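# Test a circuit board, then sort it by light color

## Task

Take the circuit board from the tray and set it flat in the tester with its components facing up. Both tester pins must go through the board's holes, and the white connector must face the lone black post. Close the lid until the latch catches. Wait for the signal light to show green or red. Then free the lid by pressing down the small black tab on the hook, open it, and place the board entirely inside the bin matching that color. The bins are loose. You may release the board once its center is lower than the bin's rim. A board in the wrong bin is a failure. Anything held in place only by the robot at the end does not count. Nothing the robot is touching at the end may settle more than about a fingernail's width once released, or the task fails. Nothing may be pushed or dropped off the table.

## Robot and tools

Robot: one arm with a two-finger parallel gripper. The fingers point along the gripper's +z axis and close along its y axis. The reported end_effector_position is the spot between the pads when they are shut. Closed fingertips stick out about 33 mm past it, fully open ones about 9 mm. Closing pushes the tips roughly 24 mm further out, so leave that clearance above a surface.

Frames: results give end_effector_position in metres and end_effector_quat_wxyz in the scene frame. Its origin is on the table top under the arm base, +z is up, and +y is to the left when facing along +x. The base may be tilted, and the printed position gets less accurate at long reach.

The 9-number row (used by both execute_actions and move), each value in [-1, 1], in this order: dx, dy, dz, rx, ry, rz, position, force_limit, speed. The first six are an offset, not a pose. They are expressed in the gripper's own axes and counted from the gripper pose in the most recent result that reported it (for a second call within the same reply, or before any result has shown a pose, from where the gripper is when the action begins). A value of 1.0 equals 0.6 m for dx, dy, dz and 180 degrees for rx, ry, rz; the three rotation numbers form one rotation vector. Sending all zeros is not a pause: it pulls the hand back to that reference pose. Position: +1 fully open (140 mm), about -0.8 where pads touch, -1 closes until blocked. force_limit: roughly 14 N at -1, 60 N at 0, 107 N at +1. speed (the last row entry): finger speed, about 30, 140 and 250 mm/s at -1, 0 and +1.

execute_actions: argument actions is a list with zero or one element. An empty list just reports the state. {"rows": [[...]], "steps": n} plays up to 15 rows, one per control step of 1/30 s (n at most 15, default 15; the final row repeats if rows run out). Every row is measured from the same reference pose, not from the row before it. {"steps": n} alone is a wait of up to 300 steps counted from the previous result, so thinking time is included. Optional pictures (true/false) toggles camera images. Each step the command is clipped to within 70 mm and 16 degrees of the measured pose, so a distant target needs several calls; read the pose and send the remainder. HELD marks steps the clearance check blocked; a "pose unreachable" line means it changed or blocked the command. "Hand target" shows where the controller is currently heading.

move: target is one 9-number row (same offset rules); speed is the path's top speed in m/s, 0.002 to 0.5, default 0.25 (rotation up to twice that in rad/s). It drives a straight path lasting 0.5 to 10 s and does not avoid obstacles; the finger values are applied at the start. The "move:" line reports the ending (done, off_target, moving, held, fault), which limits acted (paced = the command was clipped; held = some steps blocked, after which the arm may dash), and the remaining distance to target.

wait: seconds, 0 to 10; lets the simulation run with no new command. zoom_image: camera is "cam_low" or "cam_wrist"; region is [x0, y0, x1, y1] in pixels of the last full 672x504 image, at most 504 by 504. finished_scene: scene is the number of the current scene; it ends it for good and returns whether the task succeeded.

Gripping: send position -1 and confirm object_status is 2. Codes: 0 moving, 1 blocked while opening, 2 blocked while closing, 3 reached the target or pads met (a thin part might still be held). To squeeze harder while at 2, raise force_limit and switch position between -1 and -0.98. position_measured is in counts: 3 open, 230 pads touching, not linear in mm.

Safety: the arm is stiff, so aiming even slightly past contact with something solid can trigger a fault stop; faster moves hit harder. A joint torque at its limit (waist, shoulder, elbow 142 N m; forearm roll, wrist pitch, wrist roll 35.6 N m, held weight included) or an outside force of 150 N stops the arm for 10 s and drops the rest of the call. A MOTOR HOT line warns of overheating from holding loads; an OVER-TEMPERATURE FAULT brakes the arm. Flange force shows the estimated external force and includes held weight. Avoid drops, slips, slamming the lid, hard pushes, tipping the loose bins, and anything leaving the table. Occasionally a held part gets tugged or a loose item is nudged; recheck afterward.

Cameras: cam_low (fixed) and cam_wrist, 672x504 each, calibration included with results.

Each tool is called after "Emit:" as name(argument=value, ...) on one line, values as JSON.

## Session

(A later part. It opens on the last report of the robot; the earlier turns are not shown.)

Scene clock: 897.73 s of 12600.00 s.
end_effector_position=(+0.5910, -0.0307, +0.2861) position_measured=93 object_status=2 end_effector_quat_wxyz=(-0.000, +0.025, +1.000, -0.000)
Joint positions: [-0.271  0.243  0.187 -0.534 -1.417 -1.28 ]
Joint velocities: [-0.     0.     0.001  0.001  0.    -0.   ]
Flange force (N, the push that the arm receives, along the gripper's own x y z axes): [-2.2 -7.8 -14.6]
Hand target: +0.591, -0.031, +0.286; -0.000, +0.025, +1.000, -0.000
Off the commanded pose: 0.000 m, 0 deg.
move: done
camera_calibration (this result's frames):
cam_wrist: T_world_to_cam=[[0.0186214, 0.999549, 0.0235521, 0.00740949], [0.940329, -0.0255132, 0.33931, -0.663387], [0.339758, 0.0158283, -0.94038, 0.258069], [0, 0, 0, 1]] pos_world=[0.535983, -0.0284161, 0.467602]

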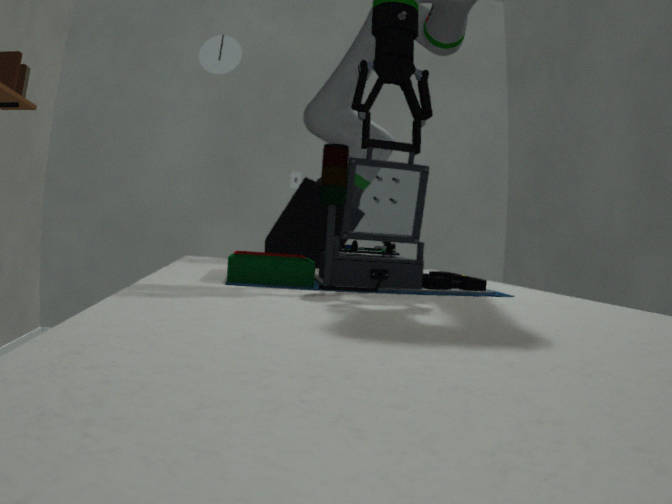

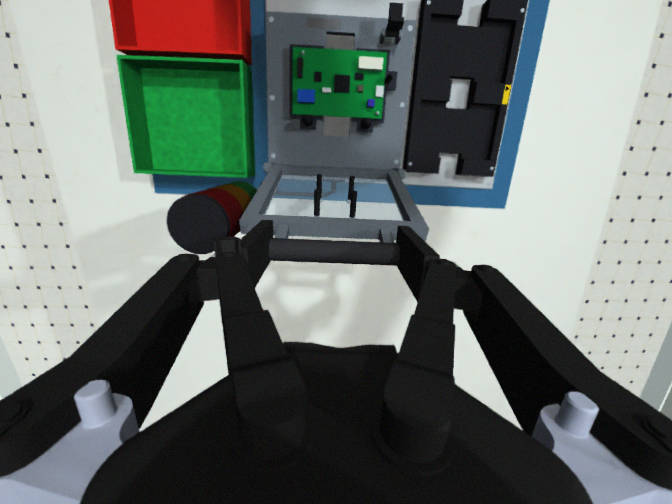

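Emit:
move(target=[0.07203, -0.0005, -0.0105, 0, 0, 0, -1, -0.7, -0.8], speed=0.1)

Emit:
move(target=[0.0702, 0, 0.00675, 0, 0, 0, -1, -0.7, -0.8], speed=0.1)

Scene clock: 939.87 s of 12600.00 s.
end_effector_position=(+0.5477, -0.0288, +0.2921) position_measured=94 object_status=2 end_effector_quat_wxyz=(-0.000, +0.025, +1.000, -0.000)
Joint positions: [-0.294  0.152  0.069 -0.537 -1.407 -1.246]
Joint velocities: [-0.001 -0.002 -0.001 -0.001  0.     0.   ]
Flange force (N, the push that the arm receives, along the gripper's own x y z axes): [-6.3 -7.1 38.6]
Hand target: +0.548, -0.029, +0.292; -0.000, +0.025, +1.000, -0.000
Off the commanded pose: 0.000 m, 0 deg.
After step 90, 38.33 s passed at rest.
move: done
camera_calibration (this result's frames):
cam_wrist: T_world_to_cam=[[0.0188077, 0.999536, 0.0239442, 0.00595152], [0.940518, -0.0258123, 0.338761, -0.6246], [0.339222, 0.0161487, -0.940568, 0.278787], [0, 0, 0, 1]] pos_world=[0.492765, -0.0265732, 0.473665]

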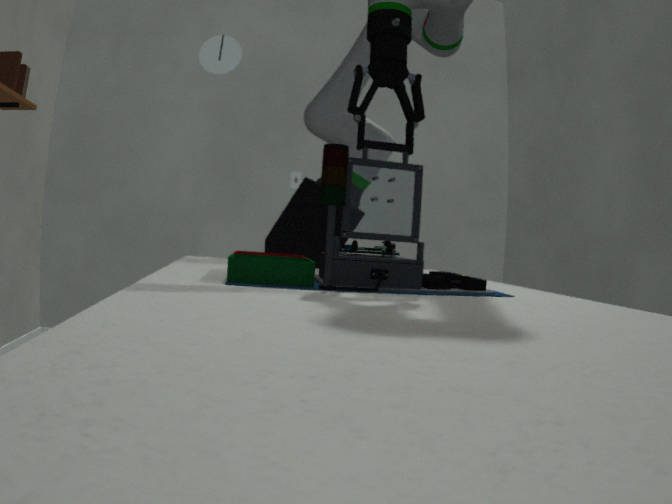

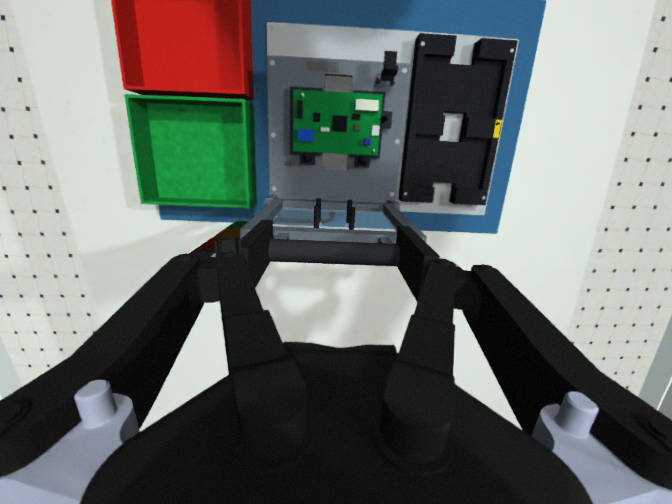

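Scene clock: 940.67 s of 12600.00 s.
end_effector_position=(+0.5056, -0.0267, +0.2879) position_measured=94 object_status=2 end_effector_quat_wxyz=(-0.001, +0.025, +1.000, -0.000)
Joint positions: [-0.309  0.069 -0.053 -0.542 -1.381 -1.214]
Joint velocities: [-0.001 -0.002 -0.001  0.001 -0.     0.   ]
Flange force (N, the push that the arm receives, along the gripper's own x y z axes): [-19.4 -10.0 37.4]
Hand target: +0.506, -0.027, +0.288; -0.001, +0.025, +1.000, -0.000
Off the commanded pose: 0.000 m, 0 deg.
move: done
camera_calibration (this result's frames):
cam_wrist: T_world_to_cam=[[0.0188992, 0.999529, 0.0241783, 0.00458351], [0.940595, -0.025974, 0.338535, -0.583506], [0.339003, 0.0163439, -0.940643, 0.289224], [0, 0, 0, 1]] pos_world=[0.450708, -0.0244644, 0.469483]

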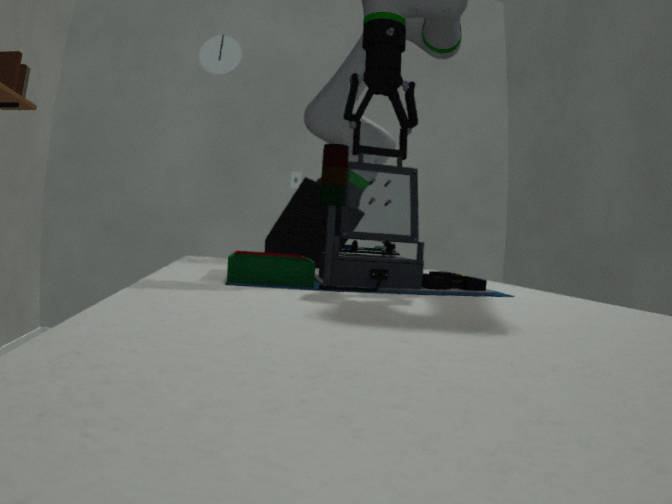

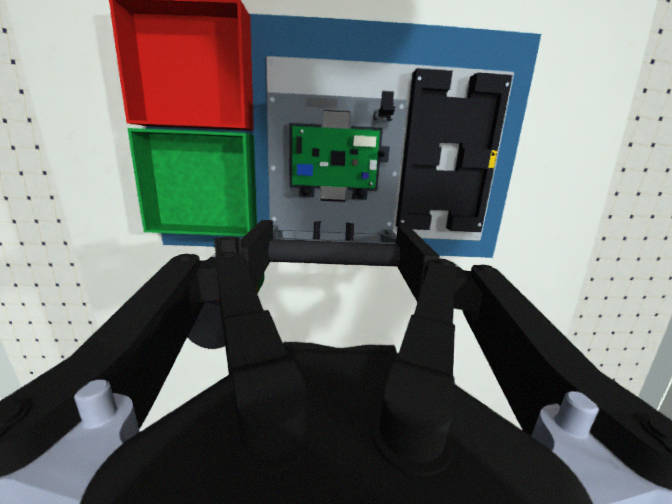

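Emit:
zoom_image(camera="cam_wrist", region=[220, 200, 450, 290])

Emit:
zoom_image(camera="cam_low", region=[330, 110, 430, 185])

Region (220, 200, 450, 290) of cam_wrist's 672x504 image, scaled by 2.191, with more detail than that image has; it fills the top 197 rows of this view, and the rest is white.

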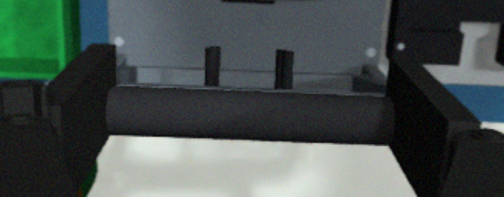

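Region (330, 110, 430, 185) of cam_low's 672x504 image, scaled by 5.040, with more detail than that image has; it fills the top 378 rows of this view, and the rest is white.

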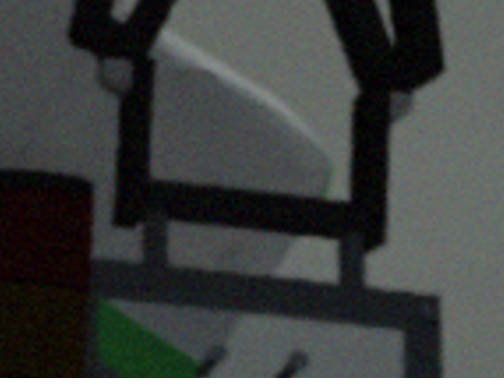

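Emit:
execute_actions(actions=[{"rows": [[0.00111,-0.0001,0.00024,0,0,0,-1,-0.7,-0.8],[0.00438,-0.0001,0.00096,0,0,0,-1,-0.7,-0.8],[0.0096,-0.0002,0.0022,0,0,0,-1,-0.7,-0.8],[0.01644,-0.0003,0.00396,0,0,0,-1,-0.7,-0.8],[0.02447,-0.0004,0.00625,0,0,0,-1,-0.7,-0.8],[0.03321,-0.0005,0.009,0,0,0,-1,-0.7,-0.8],[0.04212,-0.0005,0.01211,0,0,0,-1,-0.7,-0.8],[0.05068,-0.0006,0.01538,0,0,0,-1,-0.7,-0.8],[0.0584,-0.0007,0.01858,0,0,0,-1,-0.7,-0.8],[0.06485,-0.0007,0.02144,0,0,0,-1,-0.7,-0.8],[0.06971,-0.0008,0.02371,0,0,0,-1,-0.7,-0.8],[0.07272,-0.0008,0.02518,0,0,0,-1,-0.7,-0.8],[0.07374,-0.0008,0.02568,0,0,0,-1,-0.7,-0.8]], "steps": 15}], pictures=false)

Emit:
execute_actions(actions=[{"steps": 6}], pictures=false)

Emit:
execute_actions(actions=[{"rows": [[0.00102,0,0.00051,0,0,0,-1,-0.7,-0.8],[0.004,0,0.00202,0,0,0,-1,-0.7,-0.8],[0.00875,0,0.00452,0,0,0,-1,-0.7,-0.8],[0.01493,-0.0001,0.00793,0,0,0,-1,-0.7,-0.8],[0.02215,-0.0001,0.01214,0,0,0,-1,-0.7,-0.8],[0.02993,-0.0001,0.01698,0,0,0,-1,-0.7,-0.8],[0.03779,-0.0002,0.0222,0,0,0,-1,-0.7,-0.8],[0.04526,-0.0002,0.0275,0,0,0,-1,-0.7,-0.8],[0.05194,-0.0002,0.03252,0,0,0,-1,-0.7,-0.8],[0.05748,-0.0003,0.0369,0,0,0,-1,-0.7,-0.8],[0.06162,-0.0003,0.04031,0,0,0,-1,-0.7,-0.8],[0.06418,-0.0003,0.04247,0,0,0,-1,-0.7,-0.8],[0.06504,-0.0003,0.04321,0,0,0,-1,-0.7,-0.8]], "steps": 15}], pictures=false)

Emit:
execute_actions(actions=[{"steps": 6}])

Scene clock: 1023.03 s of 12600.00 s.
end_effector_position=(+0.4628, -0.0249, +0.2732) position_measured=94 object_status=2 end_effector_quat_wxyz=(-0.001, +0.025, +1.000, +0.000)
Joint positions: [-0.314 -0.008 -0.183 -0.548 -1.339 -1.18 ]
Joint velocities: [ 0.001 -0.079 -0.133 -0.007  0.06   0.029]
Flange force (N, the push that the arm receives, along the gripper's own x y z axes): [6.8 16.9 1.7]
Hand target: +0.461, -0.025, +0.273; -0.001, +0.025, +1.000, -0.000
Off the commanded pose: 0.002 m, 0 deg.
Steps of this call (steps 1 to 90: nothing new was sent; then 78.87 s passed at rest; steps 91 to 105: all 15 steps of this action). Readings (end_effector_position | what the end effector reports):
91: (+0.5056, -0.0267, +0.2881) | position_measured=94 object_status=2
92: (+0.5052, -0.0266, +0.2881) | position_measured=94 object_status=2
94: (+0.5024, -0.0266, +0.2874) | position_measured=94 object_status=2
98: (+0.4894, -0.0260, +0.2837) | position_measured=94 object_status=2
105: the state above

Scene clock: 1023.23 s of 12600.00 s.
end_effector_position=(+0.4614, -0.0249, +0.2726) position_measured=94 object_status=2 end_effector_quat_wxyz=(-0.001, +0.025, +1.000, +0.000)
Joint positions: [-0.314 -0.011 -0.188 -0.548 -1.337 -1.179]
Joint velocities: [ 0.    -0.002 -0.001 -0.001  0.001  0.   ]
Flange force (N, the push that the arm receives, along the gripper's own x y z axes): [-5.4 13.6 2.9]
Hand target: +0.461, -0.025, +0.273; -0.001, +0.025, +1.000, -0.000
Off the commanded pose: 0.000 m, 0 deg.
Steps of this call (steps 1 to 6: nothing new was sent). Readings (end_effector_position | what the end effector reports):
1: (+0.4620, -0.0249, +0.2728) | position_measured=94 object_status=2
2: (+0.4617, -0.0249, +0.2727) | position_measured=94 object_status=2
4: (+0.4615, -0.0249, +0.2726) | position_measured=94 object_status=2
6: the state above

Scene clock: 1023.73 s of 12600.00 s.
end_effector_position=(+0.4235, -0.0231, +0.2477) position_measured=94 object_status=2 end_effector_quat_wxyz=(-0.001, +0.025, +1.000, +0.000)
Joint positions: [-0.304 -0.069 -0.315 -0.558 -1.274 -1.151]
Joint velocities: [ 0.019 -0.054 -0.12  -0.008  0.076  0.021]
Flange force (N, the push that the arm receives, along the gripper's own x y z axes): [-4.6 16.9 4.1]
Hand target: +0.422, -0.023, +0.247; -0.001, +0.025, +1.000, +0.000
Off the commanded pose: 0.001 m, 0 deg.
Steps of this call (steps 1 to 15: all 15 steps of this action). Readings (end_effector_position | what the end effector reports):
1: (+0.4613, -0.0249, +0.2725) | position_measured=94 object_status=2
2: (+0.4610, -0.0249, +0.2724) | position_measured=94 object_status=2
4: (+0.4587, -0.0248, +0.2712) | position_measured=94 object_status=2
8: (+0.4466, -0.0243, +0.2643) | position_measured=94 object_status=2
15: the state above

Scene clock: 1023.93 s of 12600.00 s.
end_effector_position=(+0.4224, -0.0230, +0.2467) position_measured=94 object_status=2 end_effector_quat_wxyz=(-0.001, +0.025, +1.000, +0.000)
Joint positions: [-0.303 -0.071 -0.319 -0.558 -1.271 -1.15 ]
Joint velocities: [ 0.001 -0.001 -0.001  0.001  0.001  0.   ]
Flange force (N, the push that the arm receives, along the gripper's own x y z axes): [-12.1 16.5 3.6]
Hand target: +0.422, -0.023, +0.247; -0.001, +0.025, +1.000, +0.000
Off the commanded pose: 0.000 m, 0 deg.
Steps of this call (steps 1 to 6: nothing new was sent). Readings (end_effector_position | what the end effector reports):
1: (+0.4229, -0.0231, +0.2471) | position_measured=94 object_status=2
2: (+0.4226, -0.0230, +0.2469) | position_measured=94 object_status=2
4: (+0.4225, -0.0230, +0.2468) | position_measured=94 object_status=2
6: the state above
camera_calibration (this result's frames):
cam_wrist: T_world_to_cam=[[0.0187008, 0.999528, 0.0243755, 0.00354625], [0.940672, -0.0258505, 0.338331, -0.491254], [0.338802, 0.0166023, -0.940711, 0.278754], [0, 0, 0, 1]] pos_world=[0.3676, -0.0208717, 0.428347]

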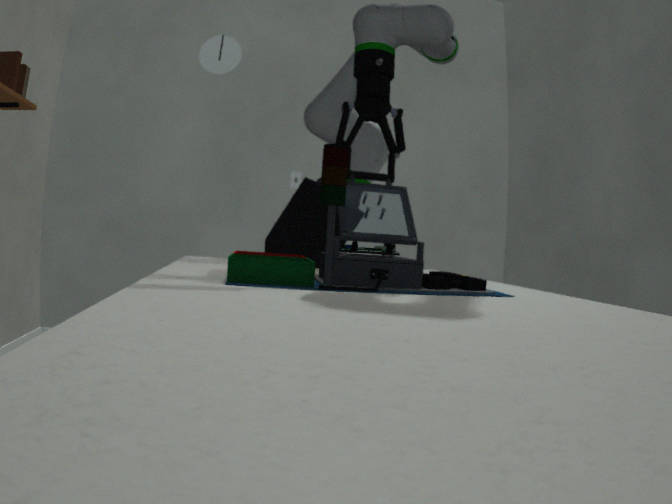

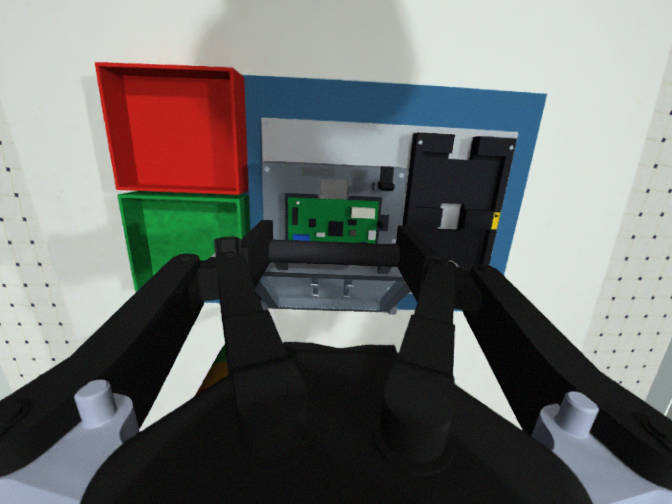

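Emit:
execute_actions(actions=[{"rows": [[0.00086,0.0001,0.00074,0,0,0,-1,-0.7,-0.8],[0.00337,0.0002,0.00295,0,0,0,-1,-0.7,-0.8],[0.00735,0.0003,0.00655,0,0,0,-1,-0.7,-0.8],[0.01249,0.0004,0.01139,0,0,0,-1,-0.7,-0.8],[0.01843,0.0005,0.01726,0,0,0,-1,-0.7,-0.8],[0.02477,0.0006,0.02389,0,0,0,-1,-0.7,-0.8],[0.03108,0.0006,0.0309,0,0,0,-1,-0.7,-0.8],[0.037,0.0006,0.03789,0,0,0,-1,-0.7,-0.8],[0.04223,0.0006,0.04441,0,0,0,-1,-0.7,-0.8],[0.0465,0.0006,0.05003,0,0,0,-1,-0.7,-0.8],[0.04966,0.0006,0.05436,0,0,0,-1,-0.7,-0.8],[0.0516,0.0006,0.05709,0,0,0,-1,-0.7,-0.8],[0.05225,0.0006,0.05803,0,0,0,-1,-0.7,-0.8]], "steps": 15}], pictures=false)

Emit:
execute_actions(actions=[{"steps": 4}], pictures=false)

Emit:
execute_actions(actions=[{"rows": [[0.00065,0,0.00093,0,0,0,-1,-0.7,-0.8],[0.00253,0,0.0037,0,0,0,-1,-0.7,-0.8],[0.00549,0,0.00817,0,0,0,-1,-0.7,-0.8],[0.00927,0,0.01414,0,0,0,-1,-0.7,-0.8],[0.01356,0,0.02131,0,0,0,-1,-0.7,-0.8],[0.01805,0,0.0293,0,0,0,-1,-0.7,-0.8],[0.02242,0,0.03766,0,0,0,-1,-0.7,-0.8],[0.02642,0,0.0459,0,0,0,-1,-0.7,-0.8],[0.02985,0,0.05352,0,0,0,-1,-0.7,-0.8],[0.0326,0,0.06003,0,0,0,-1,-0.7,-0.8],[0.03458,0,0.06501,0,0,0,-1,-0.7,-0.8],[0.03578,0,0.06813,0,0,0,-1,-0.7,-0.8],[0.03618,0,0.0692,0,0,0,-1,-0.7,-0.8]], "steps": 15}], pictures=false)

Emit:
execute_actions(actions=[{"steps": 4}], pictures=false)

Emit:
execute_actions(actions=[{"rows": [[0.00033,0,0.00088,0,0,0,-1,-0.7,-0.8],[0.00127,0,0.00348,0,0,0,-1,-0.7,-0.8],[0.00274,0,0.00767,0,0,0,-1,-0.7,-0.8],[0.00458,0,0.01321,0,0,0,-1,-0.7,-0.8],[0.00662,0,0.01981,0,0,0,-1,-0.7,-0.8],[0.00869,0,0.0271,0,0,0,-1,-0.7,-0.8],[0.01064,0,0.03466,0,0,0,-1,-0.7,-0.8],[0.01235,0,0.04203,0,0,0,-1,-0.7,-0.8],[0.01375,0,0.04879,0,0,0,-1,-0.7,-0.8],[0.01481,0,0.05453,0,0,0,-1,-0.7,-0.8],[0.01555,0,0.05889,0,0,0,-1,-0.7,-0.8],[0.01598,0,0.06162,0,0,0,-1,-0.7,-0.8],[0.01612,0,0.06254,0,0,0,-1,-0.7,-0.8]], "steps": 15}], pictures=false)

Emit:
execute_actions(actions=[{"steps": 5}])

Scene clock: 1090.07 s of 12600.00 s.
end_effector_position=(+0.3918, -0.0211, +0.2133) position_measured=94 object_status=2 end_effector_quat_wxyz=(-0.001, +0.025, +1.000, +0.000)
Joint positions: [-0.274 -0.104 -0.434 -0.574 -1.187 -1.128]
Joint velocities: [ 0.036 -0.015 -0.089 -0.016  0.085  0.014]
Flange force (N, the push that the arm receives, along the gripper's own x y z axes): [-11.9 11.9 15.0]
Hand target: +0.391, -0.021, +0.212; -0.001, +0.025, +1.000, +0.000
Off the commanded pose: 0.001 m, 0 deg.
Steps of this call (steps 1 to 90: nothing new was sent; then 62.63 s passed at rest; steps 91 to 105: all 15 steps of this action). Readings (end_effector_position | what the end effector reports):
91: (+0.4223, -0.0230, +0.2467) | position_measured=94 object_status=2
92: (+0.4220, -0.0229, +0.2465) | position_measured=94 object_status=2
94: (+0.4200, -0.0228, +0.2447) | position_measured=94 object_status=2
98: (+0.4099, -0.0221, +0.2350) | position_measured=94 object_status=2
105: the state above

Scene clock: 1090.20 s of 12600.00 s.
end_effector_position=(+0.3911, -0.0210, +0.2121) position_measured=94 object_status=2 end_effector_quat_wxyz=(-0.001, +0.025, +1.000, +0.000)
Joint positions: [-0.273 -0.104 -0.438 -0.575 -1.184 -1.127]
Joint velocities: [ 0.002 -0.    -0.004 -0.002  0.005  0.001]
Flange force (N, the push that the arm receives, along the gripper's own x y z axes): [-15.1 3.8 1.9]
Hand target: +0.391, -0.021, +0.212; -0.001, +0.025, +1.000, +0.000
Off the commanded pose: 0.000 m, 0 deg.
Steps of this call (steps 1 to 4: nothing new was sent). Readings (end_effector_position | what the end effector reports):
1: (+0.3913, -0.0210, +0.2126) | position_measured=94 object_status=2
2: (+0.3912, -0.0210, +0.2123) | position_measured=94 object_status=2
4: the state above

Scene clock: 1090.70 s of 12600.00 s.
end_effector_position=(+0.3696, -0.0197, +0.1722) position_measured=94 object_status=2 end_effector_quat_wxyz=(-0.001, +0.025, +1.000, +0.000)
Joint positions: [-0.228 -0.098 -0.53  -0.601 -1.079 -1.105]
Joint velocities: [ 0.046  0.029 -0.056 -0.025  0.09   0.018]
Flange force (N, the push that the arm receives, along the gripper's own x y z axes): [-20.9 3.4 12.7]
Hand target: +0.369, -0.020, +0.171; -0.001, +0.025, +1.000, +0.000
Off the commanded pose: 0.002 m, 0 deg.
Steps of this call (steps 1 to 15: all 15 steps of this action). Readings (end_effector_position | what the end effector reports):
1: (+0.3910, -0.0210, +0.2120) | position_measured=94 object_status=2
2: (+0.3908, -0.0210, +0.2118) | position_measured=94 object_status=2
4: (+0.3893, -0.0209, +0.2095) | position_measured=94 object_status=2
8: (+0.3816, -0.0205, +0.1974) | position_measured=94 object_status=2
15: the state above

Scene clock: 1090.83 s of 12600.00 s.
end_effector_position=(+0.3692, -0.0197, +0.1708) position_measured=94 object_status=2 end_effector_quat_wxyz=(-0.001, +0.025, +1.000, +0.000)
Joint positions: [-0.226 -0.097 -0.532 -0.602 -1.075 -1.105]
Joint velocities: [ 0.002  0.002 -0.    -0.003  0.006  0.001]
Flange force (N, the push that the arm receives, along the gripper's own x y z axes): [-19.9 2.9 3.0]
Hand target: +0.369, -0.020, +0.171; -0.001, +0.025, +1.000, +0.000
Off the commanded pose: 0.000 m, 0 deg.
Steps of this call (steps 1 to 4: nothing new was sent). Readings (end_effector_position | what the end effector reports):
1: (+0.3694, -0.0197, +0.1714) | position_measured=94 object_status=2
2: (+0.3693, -0.0197, +0.1710) | position_measured=94 object_status=2
4: the state above

Scene clock: 1091.33 s of 12600.00 s.
end_effector_position=(+0.3595, -0.0191, +0.1346) position_measured=94 object_status=2 end_effector_quat_wxyz=(-0.001, +0.025, +1.000, +0.000)
Joint positions: [-0.18  -0.057 -0.582 -0.634 -0.978 -1.083]
Joint velocities: [ 0.033  0.048 -0.021 -0.029  0.07   0.023]
Flange force (N, the push that the arm receives, along the gripper's own x y z axes): [-29.4 -2.5 8.9]
Hand target: +0.360, -0.019, +0.133; -0.001, +0.025, +1.000, +0.000
Off the commanded pose: 0.001 m, 0 deg.
Steps of this call (steps 1 to 15: all 15 steps of this action). Readings (end_effector_position | what the end effector reports):
1: (+0.3692, -0.0197, +0.1707) | position_measured=94 object_status=2
2: (+0.3691, -0.0197, +0.1704) | position_measured=94 object_status=2
4: (+0.3683, -0.0196, +0.1682) | position_measured=94 object_status=2
8: (+0.3644, -0.0194, +0.1567) | position_measured=94 object_status=2
15: the state above

Scene clock: 1091.50 s of 12600.00 s.
end_effector_position=(+0.3594, -0.0190, +0.1333) position_measured=94 object_status=2 end_effector_quat_wxyz=(-0.001, +0.025, +1.000, +0.000)
Joint positions: [-0.178 -0.055 -0.583 -0.636 -0.975 -1.081]
Joint velocities: [ 0.001  0.001  0.001 -0.002  0.003  0.001]
Flange force (N, the push that the arm receives, along the gripper's own x y z axes): [-17.6 -0.6 -2.0]
Hand target: +0.360, -0.019, +0.133; -0.001, +0.025, +1.000, +0.000
Off the commanded pose: 0.000 m, 0 deg.
Steps of this call (steps 1 to 5: nothing new was sent). Readings (end_effector_position | what the end effector reports):
1: (+0.3594, -0.0190, +0.1339) | position_measured=94 object_status=2
2: (+0.3594, -0.0190, +0.1336) | position_measured=94 object_status=2
4: (+0.3594, -0.0190, +0.1334) | position_measured=94 object_status=2
5: the state above
camera_calibration (this result's frames):
cam_wrist: T_world_to_cam=[[0.017928, 0.999532, 0.0247874, 0.00374058], [0.940953, -0.0252493, 0.337594, -0.393513], [0.338062, 0.0172714, -0.940965, 0.193668], [0, 0, 0, 1]] pos_world=[0.304738, -0.0170197, 0.31499]

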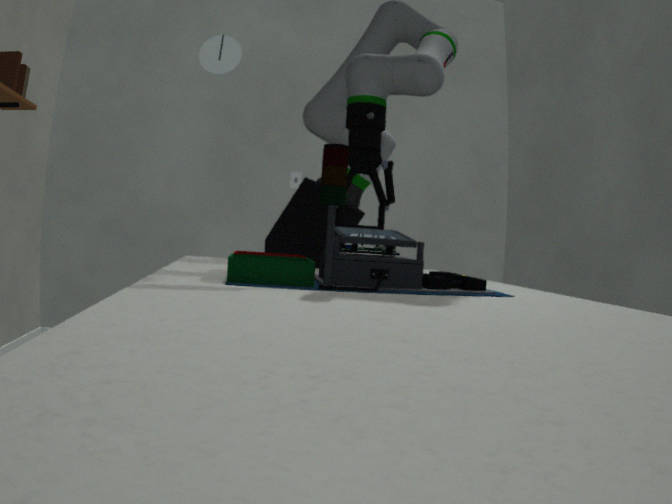

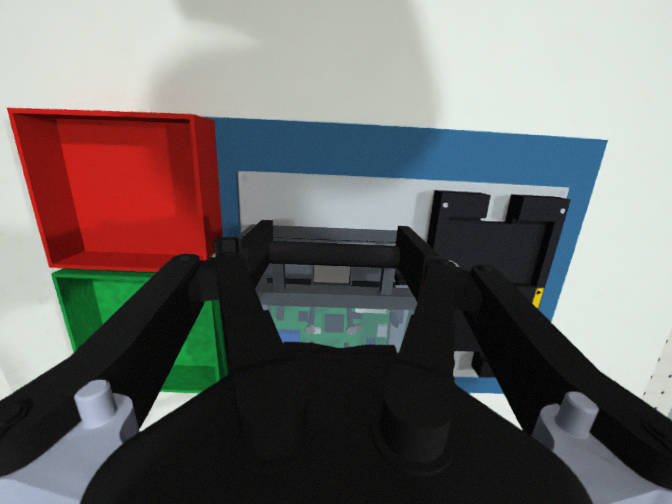

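Emit:
zoom_image(camera="cam_wrist", region=[220, 200, 450, 350])

Emit:
zoom_image(camera="cam_low", region=[315, 195, 435, 285])

Region (220, 200, 450, 350) of cam_wrist's 672x504 image, scaled by 2.191, with more detail than that image has; it fills the top 329 rows of this view, and the rest is white.

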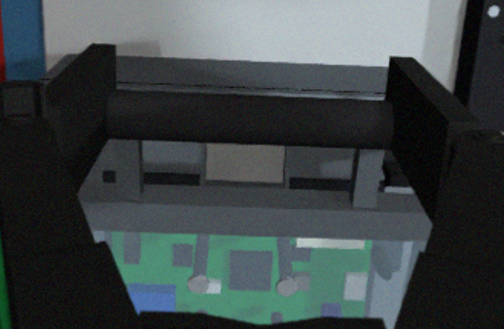

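Region (315, 195, 435, 285) of cam_low's 672x504 image, scaled by 4.200, with more detail than that image has; it fills the top 378 rows of this view, and the rest is white.

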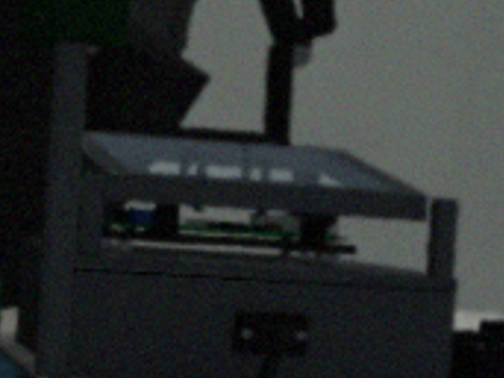

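Emit:
move(target=[0.001, 0, 0.02, 0, 0, 0, -1, -0.7, -0.8], speed=0.04)

Emit:
move(target=[0.0008, 0, 0.0133, 0, 0, 0, -1, -0.7, -0.8], speed=0.025)

Emit:
move(target=[0.0002, 0, 0.0075, 0, 0, 0, -1, -0.7, -0.8], speed=0.015)

Scene clock: 1112.83 s of 12600.00 s.
end_effector_position=(+0.3587, -0.0190, +0.1214) position_measured=94 object_status=2 end_effector_quat_wxyz=(-0.001, +0.025, +1.000, +0.000)
Joint positions: [-0.162 -0.034 -0.591 -0.649 -0.944 -1.073]
Joint velocities: [ 0.001  0.001 -0.    -0.001  0.002  0.001]
Flange force (N, the push that the arm receives, along the gripper's own x y z axes): [-1.3 -2.9 -5.7]
Hand target: +0.359, -0.019, +0.121; -0.001, +0.025, +1.000, +0.000
Off the commanded pose: 0.000 m, 0 deg.
After step 90, 17.63 s passed at rest.
move: done
camera_calibration (this result's frames):
cam_wrist: T_world_to_cam=[[0.0178749, 0.999531, 0.0248672, 0.00396969], [0.940994, -0.0252242, 0.337483, -0.388827], [0.337952, 0.0173674, -0.941003, 0.182661], [0, 0, 0, 1]] pos_world=[0.304082, -0.016948, 0.303008]

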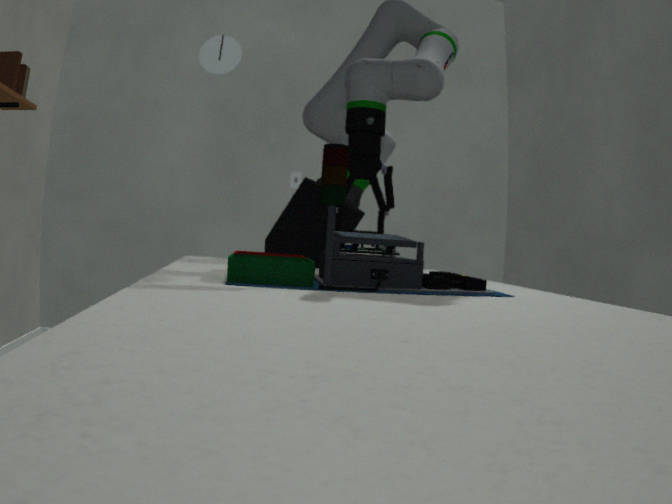

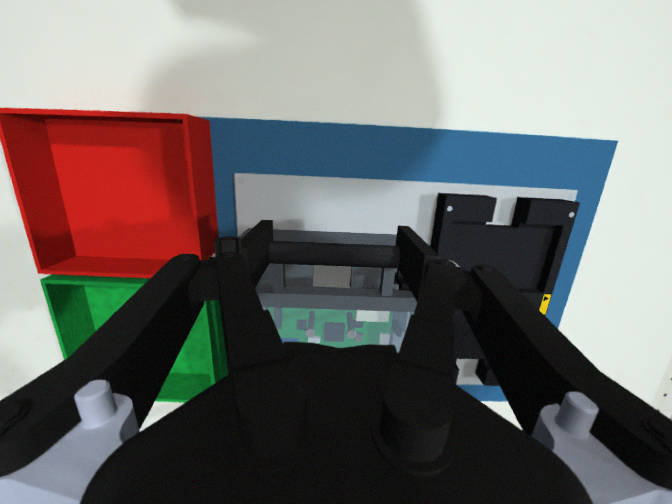

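Scene clock: 1113.53 s of 12600.00 s.
end_effector_position=(+0.3583, -0.0189, +0.1134) position_measured=94 object_status=2 end_effector_quat_wxyz=(-0.001, +0.025, +1.000, +0.000)
Joint positions: [-0.152 -0.019 -0.596 -0.658 -0.923 -1.067]
Joint velocities: [-0.001  0.001 -0.002 -0.001  0.001  0.   ]
Flange force (N, the push that the arm receives, along the gripper's own x y z axes): [2.8 3.2 -21.4]
Hand target: +0.358, -0.019, +0.113; -0.001, +0.025, +1.000, +0.000
Off the commanded pose: 0.000 m, 0 deg.
move: done
camera_calibration (this result's frames):
cam_wrist: T_world_to_cam=[[0.0177921, 0.999532, 0.0248851, 0.00414616], [0.940981, -0.0251531, 0.337522, -0.385703], [0.33799, 0.0174111, -0.940989, 0.175334], [0, 0, 0, 1]] pos_world=[0.303604, -0.0168986, 0.295067]

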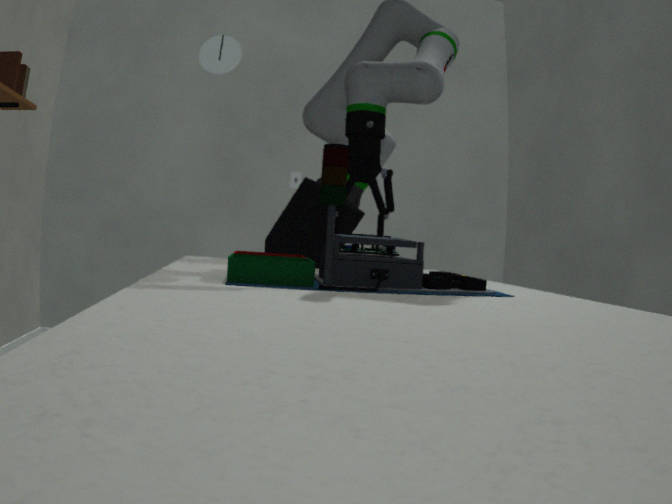

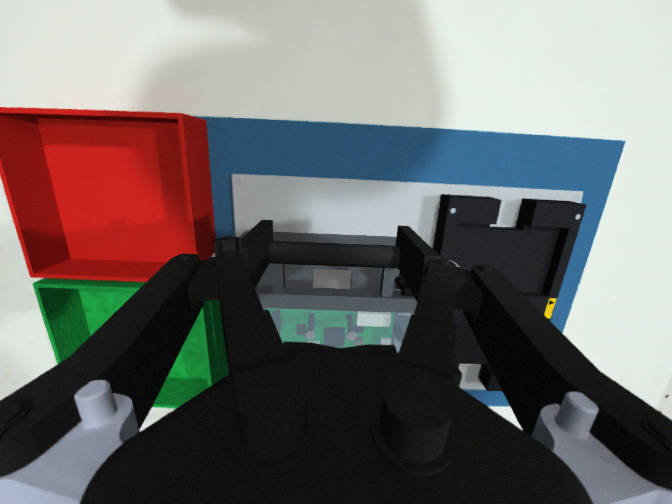

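Scene clock: 1114.23 s of 12600.00 s.
end_effector_position=(+0.3582, -0.0189, +0.1089) position_measured=94 object_status=2 end_effector_quat_wxyz=(-0.001, +0.025, +1.000, +0.000)
Joint positions: [-0.147 -0.01  -0.598 -0.663 -0.911 -1.063]
Joint velocities: [ 0.001  0.001  0.002 -0.002  0.001  0.   ]
Flange force (N, the push that the arm receives, along the gripper's own x y z axes): [4.1 1.4 -39.1]
Hand target: +0.358, -0.019, +0.109; -0.001, +0.025, +1.000, +0.000
Off the commanded pose: 0.000 m, 0 deg.
move: done
camera_calibration (this result's frames):
cam_wrist: T_world_to_cam=[[0.0177358, 0.999533, 0.0248977, 0.00425218], [0.940975, -0.0251047, 0.337542, -0.384085], [0.33801, 0.0174416, -0.940981, 0.171159], [0, 0, 0, 1]] pos_world=[0.303486, -0.0168778, 0.290597]

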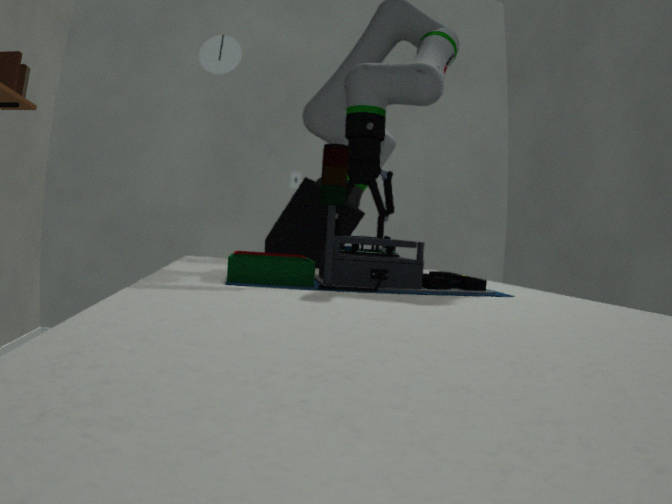

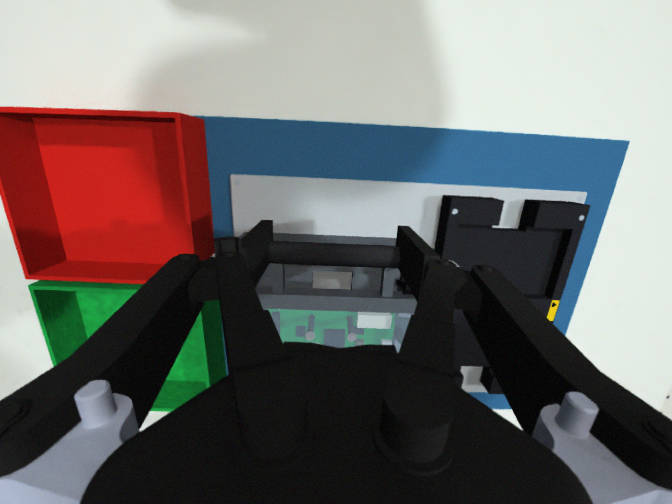

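Emit:
move(target=[0, 0, 0, 0, 0, 0, -0.98, 0.3, -0.8], speed=0.02)

Emit:
move(target=[0, 0, 0.003, 0, 0, 0, -0.98, 0.3, -0.8], speed=0.008)

Emit:
zoom_image(camera="cam_wrist", region=[340, 220, 460, 330])

Emit:
zoom_image(camera="cam_low", region=[315, 135, 435, 285])

Scene clock: 1128.13 s of 12600.00 s.
end_effector_position=(+0.3582, -0.0189, +0.1089) position_measured=97 object_status=2 end_effector_quat_wxyz=(-0.001, +0.025, +1.000, +0.000)
Joint positions: [-0.147 -0.01  -0.598 -0.663 -0.911 -1.063]
Joint velocities: [-0.001 -0.    -0.003  0.     0.001 -0.   ]
Flange force (N, the push that the arm receives, along the gripper's own x y z axes): [4.4 0.4 -43.0]
Hand target: +0.358, -0.019, +0.109; -0.001, +0.025, +1.000, +0.000
Off the commanded pose: 0.000 m, 0 deg.
After step 90, 10.20 s passed at rest.
move: done
camera_calibration (this result's frames):
cam_wrist: T_world_to_cam=[[0.0177653, 0.999532, 0.0249041, 0.004242], [0.940982, -0.0251343, 0.337522, -0.384061], [0.33799, 0.0174382, -0.940988, 0.17114], [0, 0, 0, 1]] pos_world=[0.303475, -0.0168775, 0.290564]

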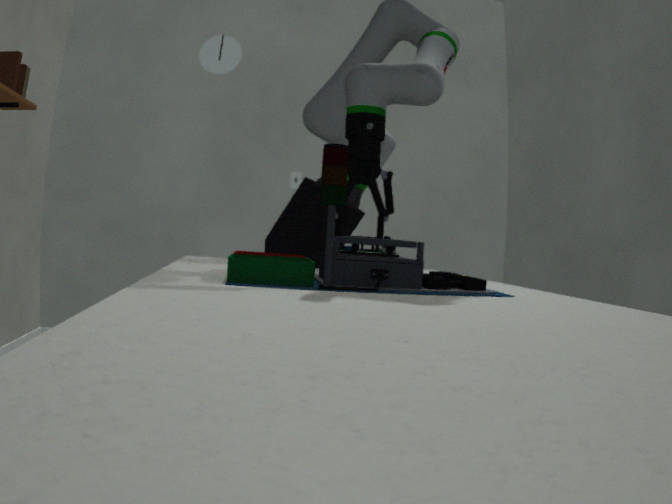

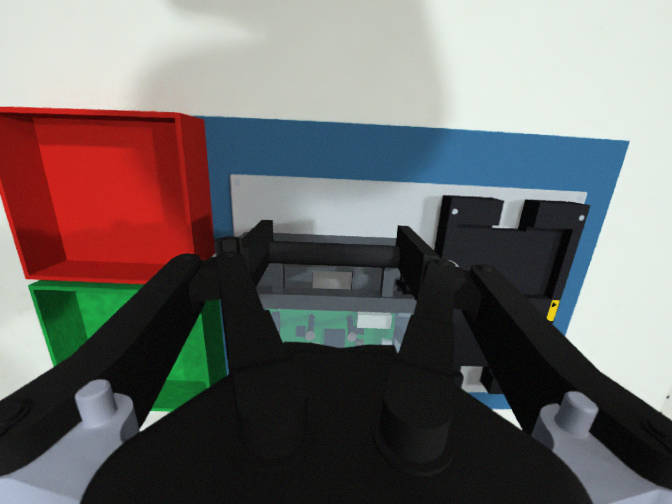

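Scene clock: 1128.83 s of 12600.00 s.
end_effector_position=(+0.3582, -0.0189, +0.1071) position_measured=97 object_status=2 end_effector_quat_wxyz=(-0.001, +0.025, +1.000, +0.000)
Joint positions: [-0.144 -0.006 -0.599 -0.666 -0.907 -1.061]
Joint velocities: [ 0.001  0.001 -0.    -0.003  0.001 -0.   ]
Flange force (N, the push that the arm receives, along the gripper's own x y z axes): [13.3 6.4 -79.6]
Hand target: +0.358, -0.019, +0.107; -0.001, +0.025, +1.000, +0.000
Off the commanded pose: 0.000 m, 0 deg.
move: done
camera_calibration (this result's frames):
cam_wrist: T_world_to_cam=[[0.0177324, 0.999532, 0.0249107, 0.00428795], [0.940974, -0.025106, 0.337547, -0.383472], [0.338015, 0.0174548, -0.940979, 0.169455], [0, 0, 0, 1]] pos_world=[0.303483, -0.0168712, 0.288786]

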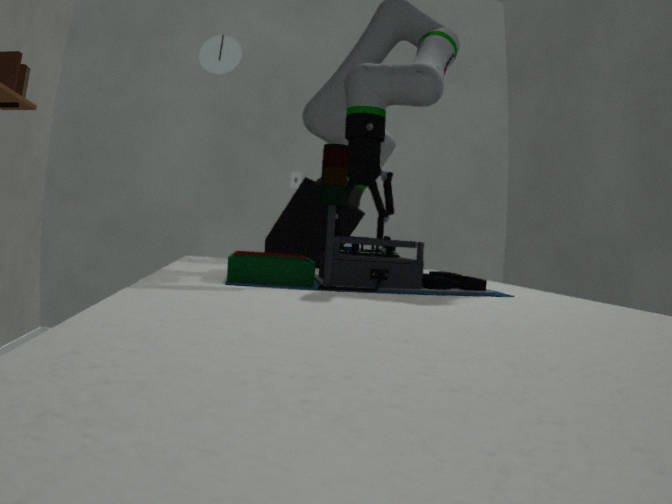

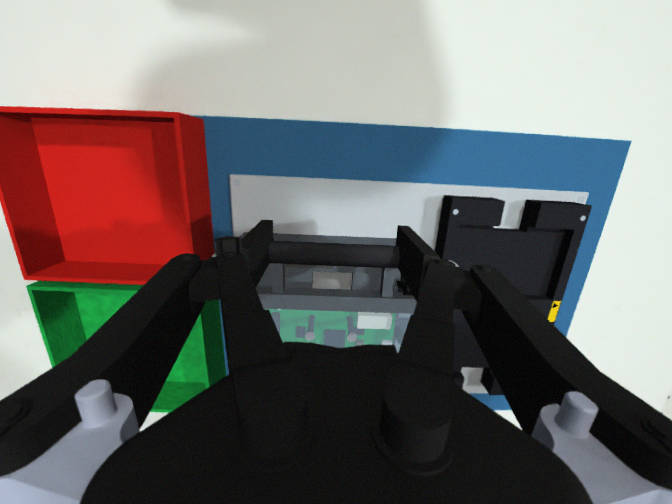

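Region (340, 220, 460, 330) of cam_wrist's 672x504 image, scaled by 4.200, with more detail than that image has; it fills the top 462 rows of this view, and the rest is white.

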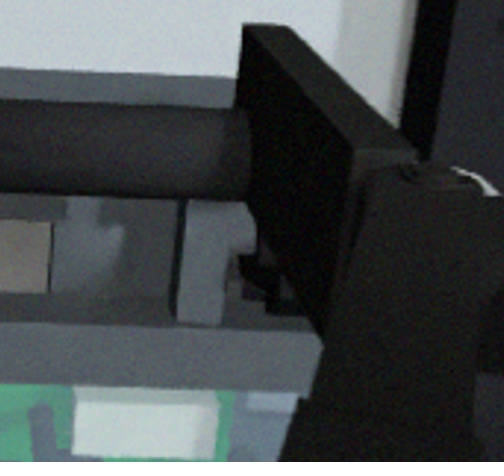

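Region (315, 135, 435, 285) of cam_low's 672x504 image, scaled by 3.360, with more detail than that image has; it fills the left 403 columns of this view, and the rest is white.

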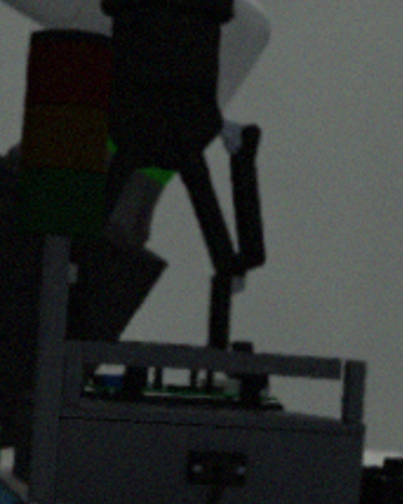

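Emit:
move(target=[0, 0, -0.002, 0, 0, 0, -0.98, 0.3, -0.8], speed=0.008)

Emit:
zoom_image(camera="cam_low", region=[315, 135, 435, 285])

Scene clock: 1135.47 s of 12600.00 s.
end_effector_position=(+0.3581, -0.0189, +0.1083) position_measured=97 object_status=2 end_effector_quat_wxyz=(-0.001, +0.025, +1.000, +0.000)
Joint positions: [-0.146 -0.008 -0.598 -0.664 -0.91  -1.062]
Joint velocities: [-0.    -0.001  0.002 -0.    -0.    -0.   ]
Flange force (N, the push that the arm receives, along the gripper's own x y z axes): [5.8 4.4 -49.7]
Hand target: +0.358, -0.019, +0.108; -0.001, +0.025, +1.000, +0.000
Off the commanded pose: 0.000 m, 0 deg.
After step 90, 2.93 s passed at rest.
move: done
camera_calibration (this result's frames):
cam_wrist: T_world_to_cam=[[0.0177612, 0.999532, 0.0249202, 0.00424845], [0.940997, -0.0251351, 0.33748, -0.383832], [0.337948, 0.0174557, -0.941003, 0.170594], [0, 0, 0, 1]] pos_world=[0.303457, -0.0168719, 0.289959]

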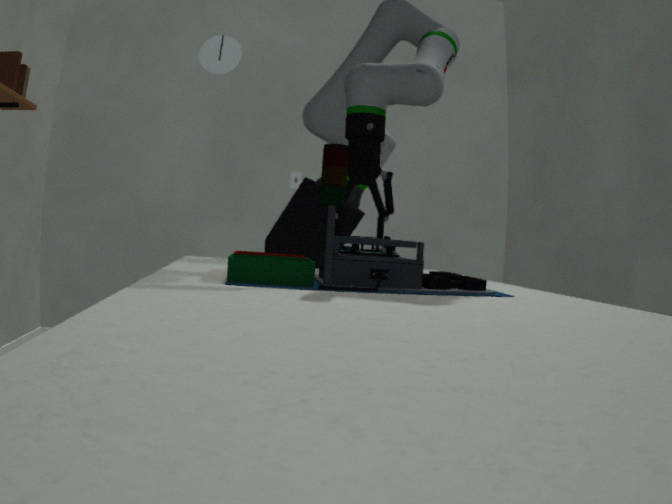

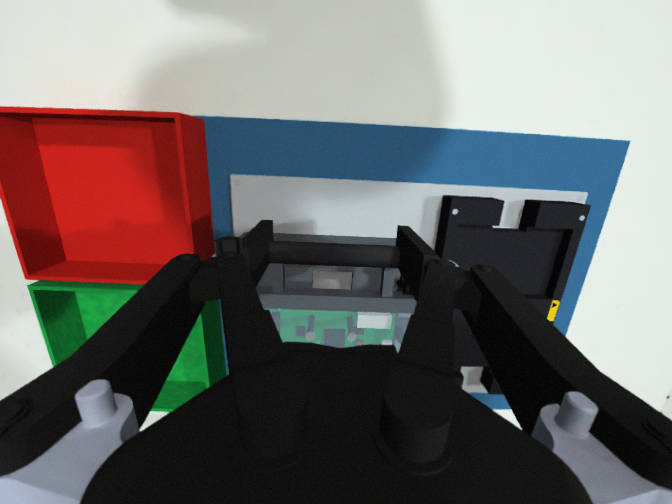

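Region (315, 135, 435, 285) of cam_low's 672x504 image, scaled by 3.360, with more detail than that image has; it fills the left 403 columns of this view, and the rest is white.

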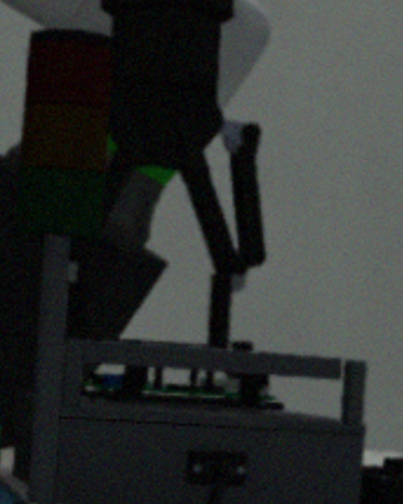

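Emit:
zoom_image(camera="cam_wrist", region=[370, 240, 440, 320])

Emit:
zoom_image(camera="cam_low", region=[330, 225, 430, 265])

Region (370, 240, 440, 320) of cam_wrist's 672x504 image, scaled by 6.300, with more detail than that image has; it fills the left 441 columns of this view, and the rest is white.

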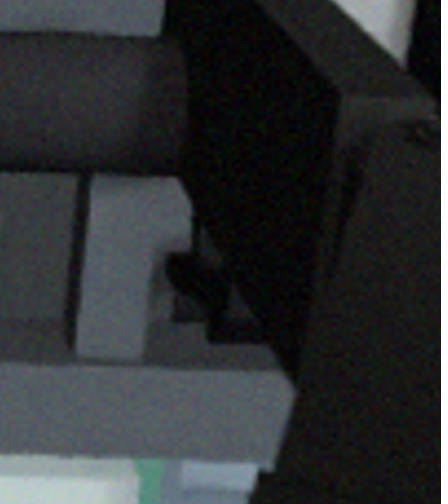

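Region (330, 225, 430, 265) of cam_low's 672x504 image, scaled by 5.040, with more detail than that image has; it fills the top 202 rows of this view, and the rest is white.

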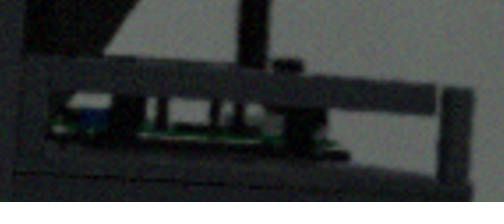

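Emit:
move(target=[0, 0, -0.0017, 0, 0, 0, -0.98, 0.3, -0.8], speed=0.008)

Emit:
zoom_image(camera="cam_wrist", region=[370, 240, 440, 320])

Scene clock: 1152.13 s of 12600.00 s.
end_effector_position=(+0.3581, -0.0189, +0.1093) position_measured=97 object_status=2 end_effector_quat_wxyz=(-0.001, +0.025, +1.000, +0.000)
Joint positions: [-0.147 -0.011 -0.598 -0.663 -0.912 -1.063]
Joint velocities: [-0.001 -0.     0.001  0.001  0.    -0.   ]
Flange force (N, the push that the arm receives, along the gripper's own x y z axes): [1.2 -0.2 -27.3]
Hand target: +0.358, -0.019, +0.109; -0.001, +0.025, +1.000, +0.000
Off the commanded pose: 0.000 m, 0 deg.
After step 90, 12.97 s passed at rest.
move: done
camera_calibration (this result's frames):
cam_wrist: T_world_to_cam=[[0.0177784, 0.999532, 0.0249102, 0.00422509], [0.940994, -0.025148, 0.337486, -0.384176], [0.337955, 0.0174404, -0.941001, 0.171539], [0, 0, 0, 1]] pos_world=[0.30346, -0.016876, 0.290967]

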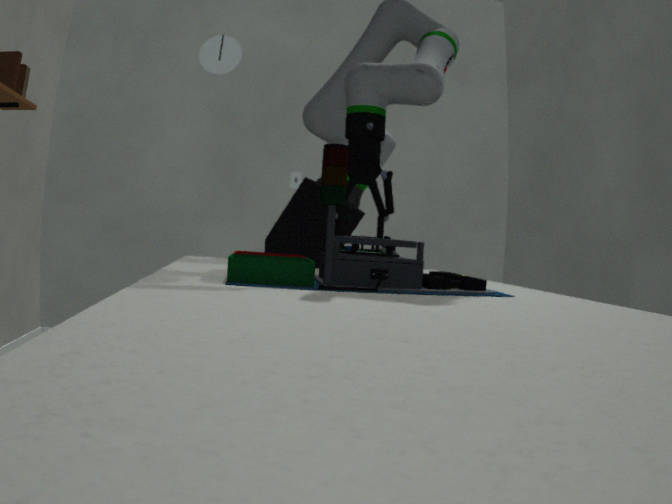

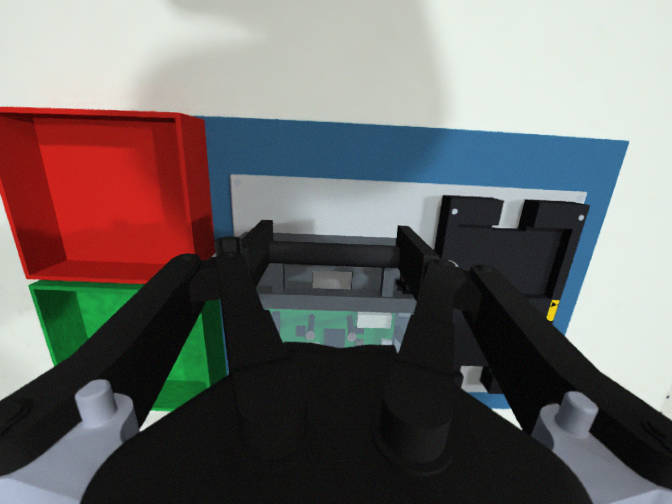

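Region (370, 240, 440, 320) of cam_wrist's 672x504 image, scaled by 6.300, with more detail than that image has; it fills the left 441 columns of this view, and the rest is white.

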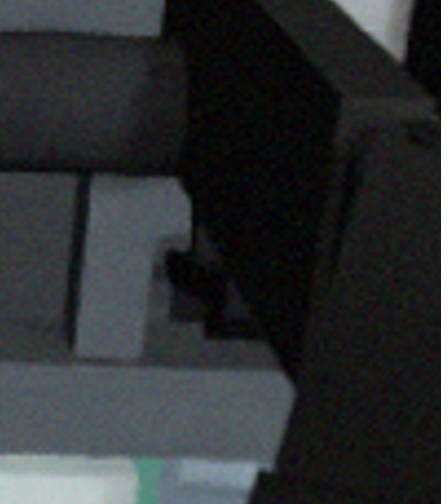

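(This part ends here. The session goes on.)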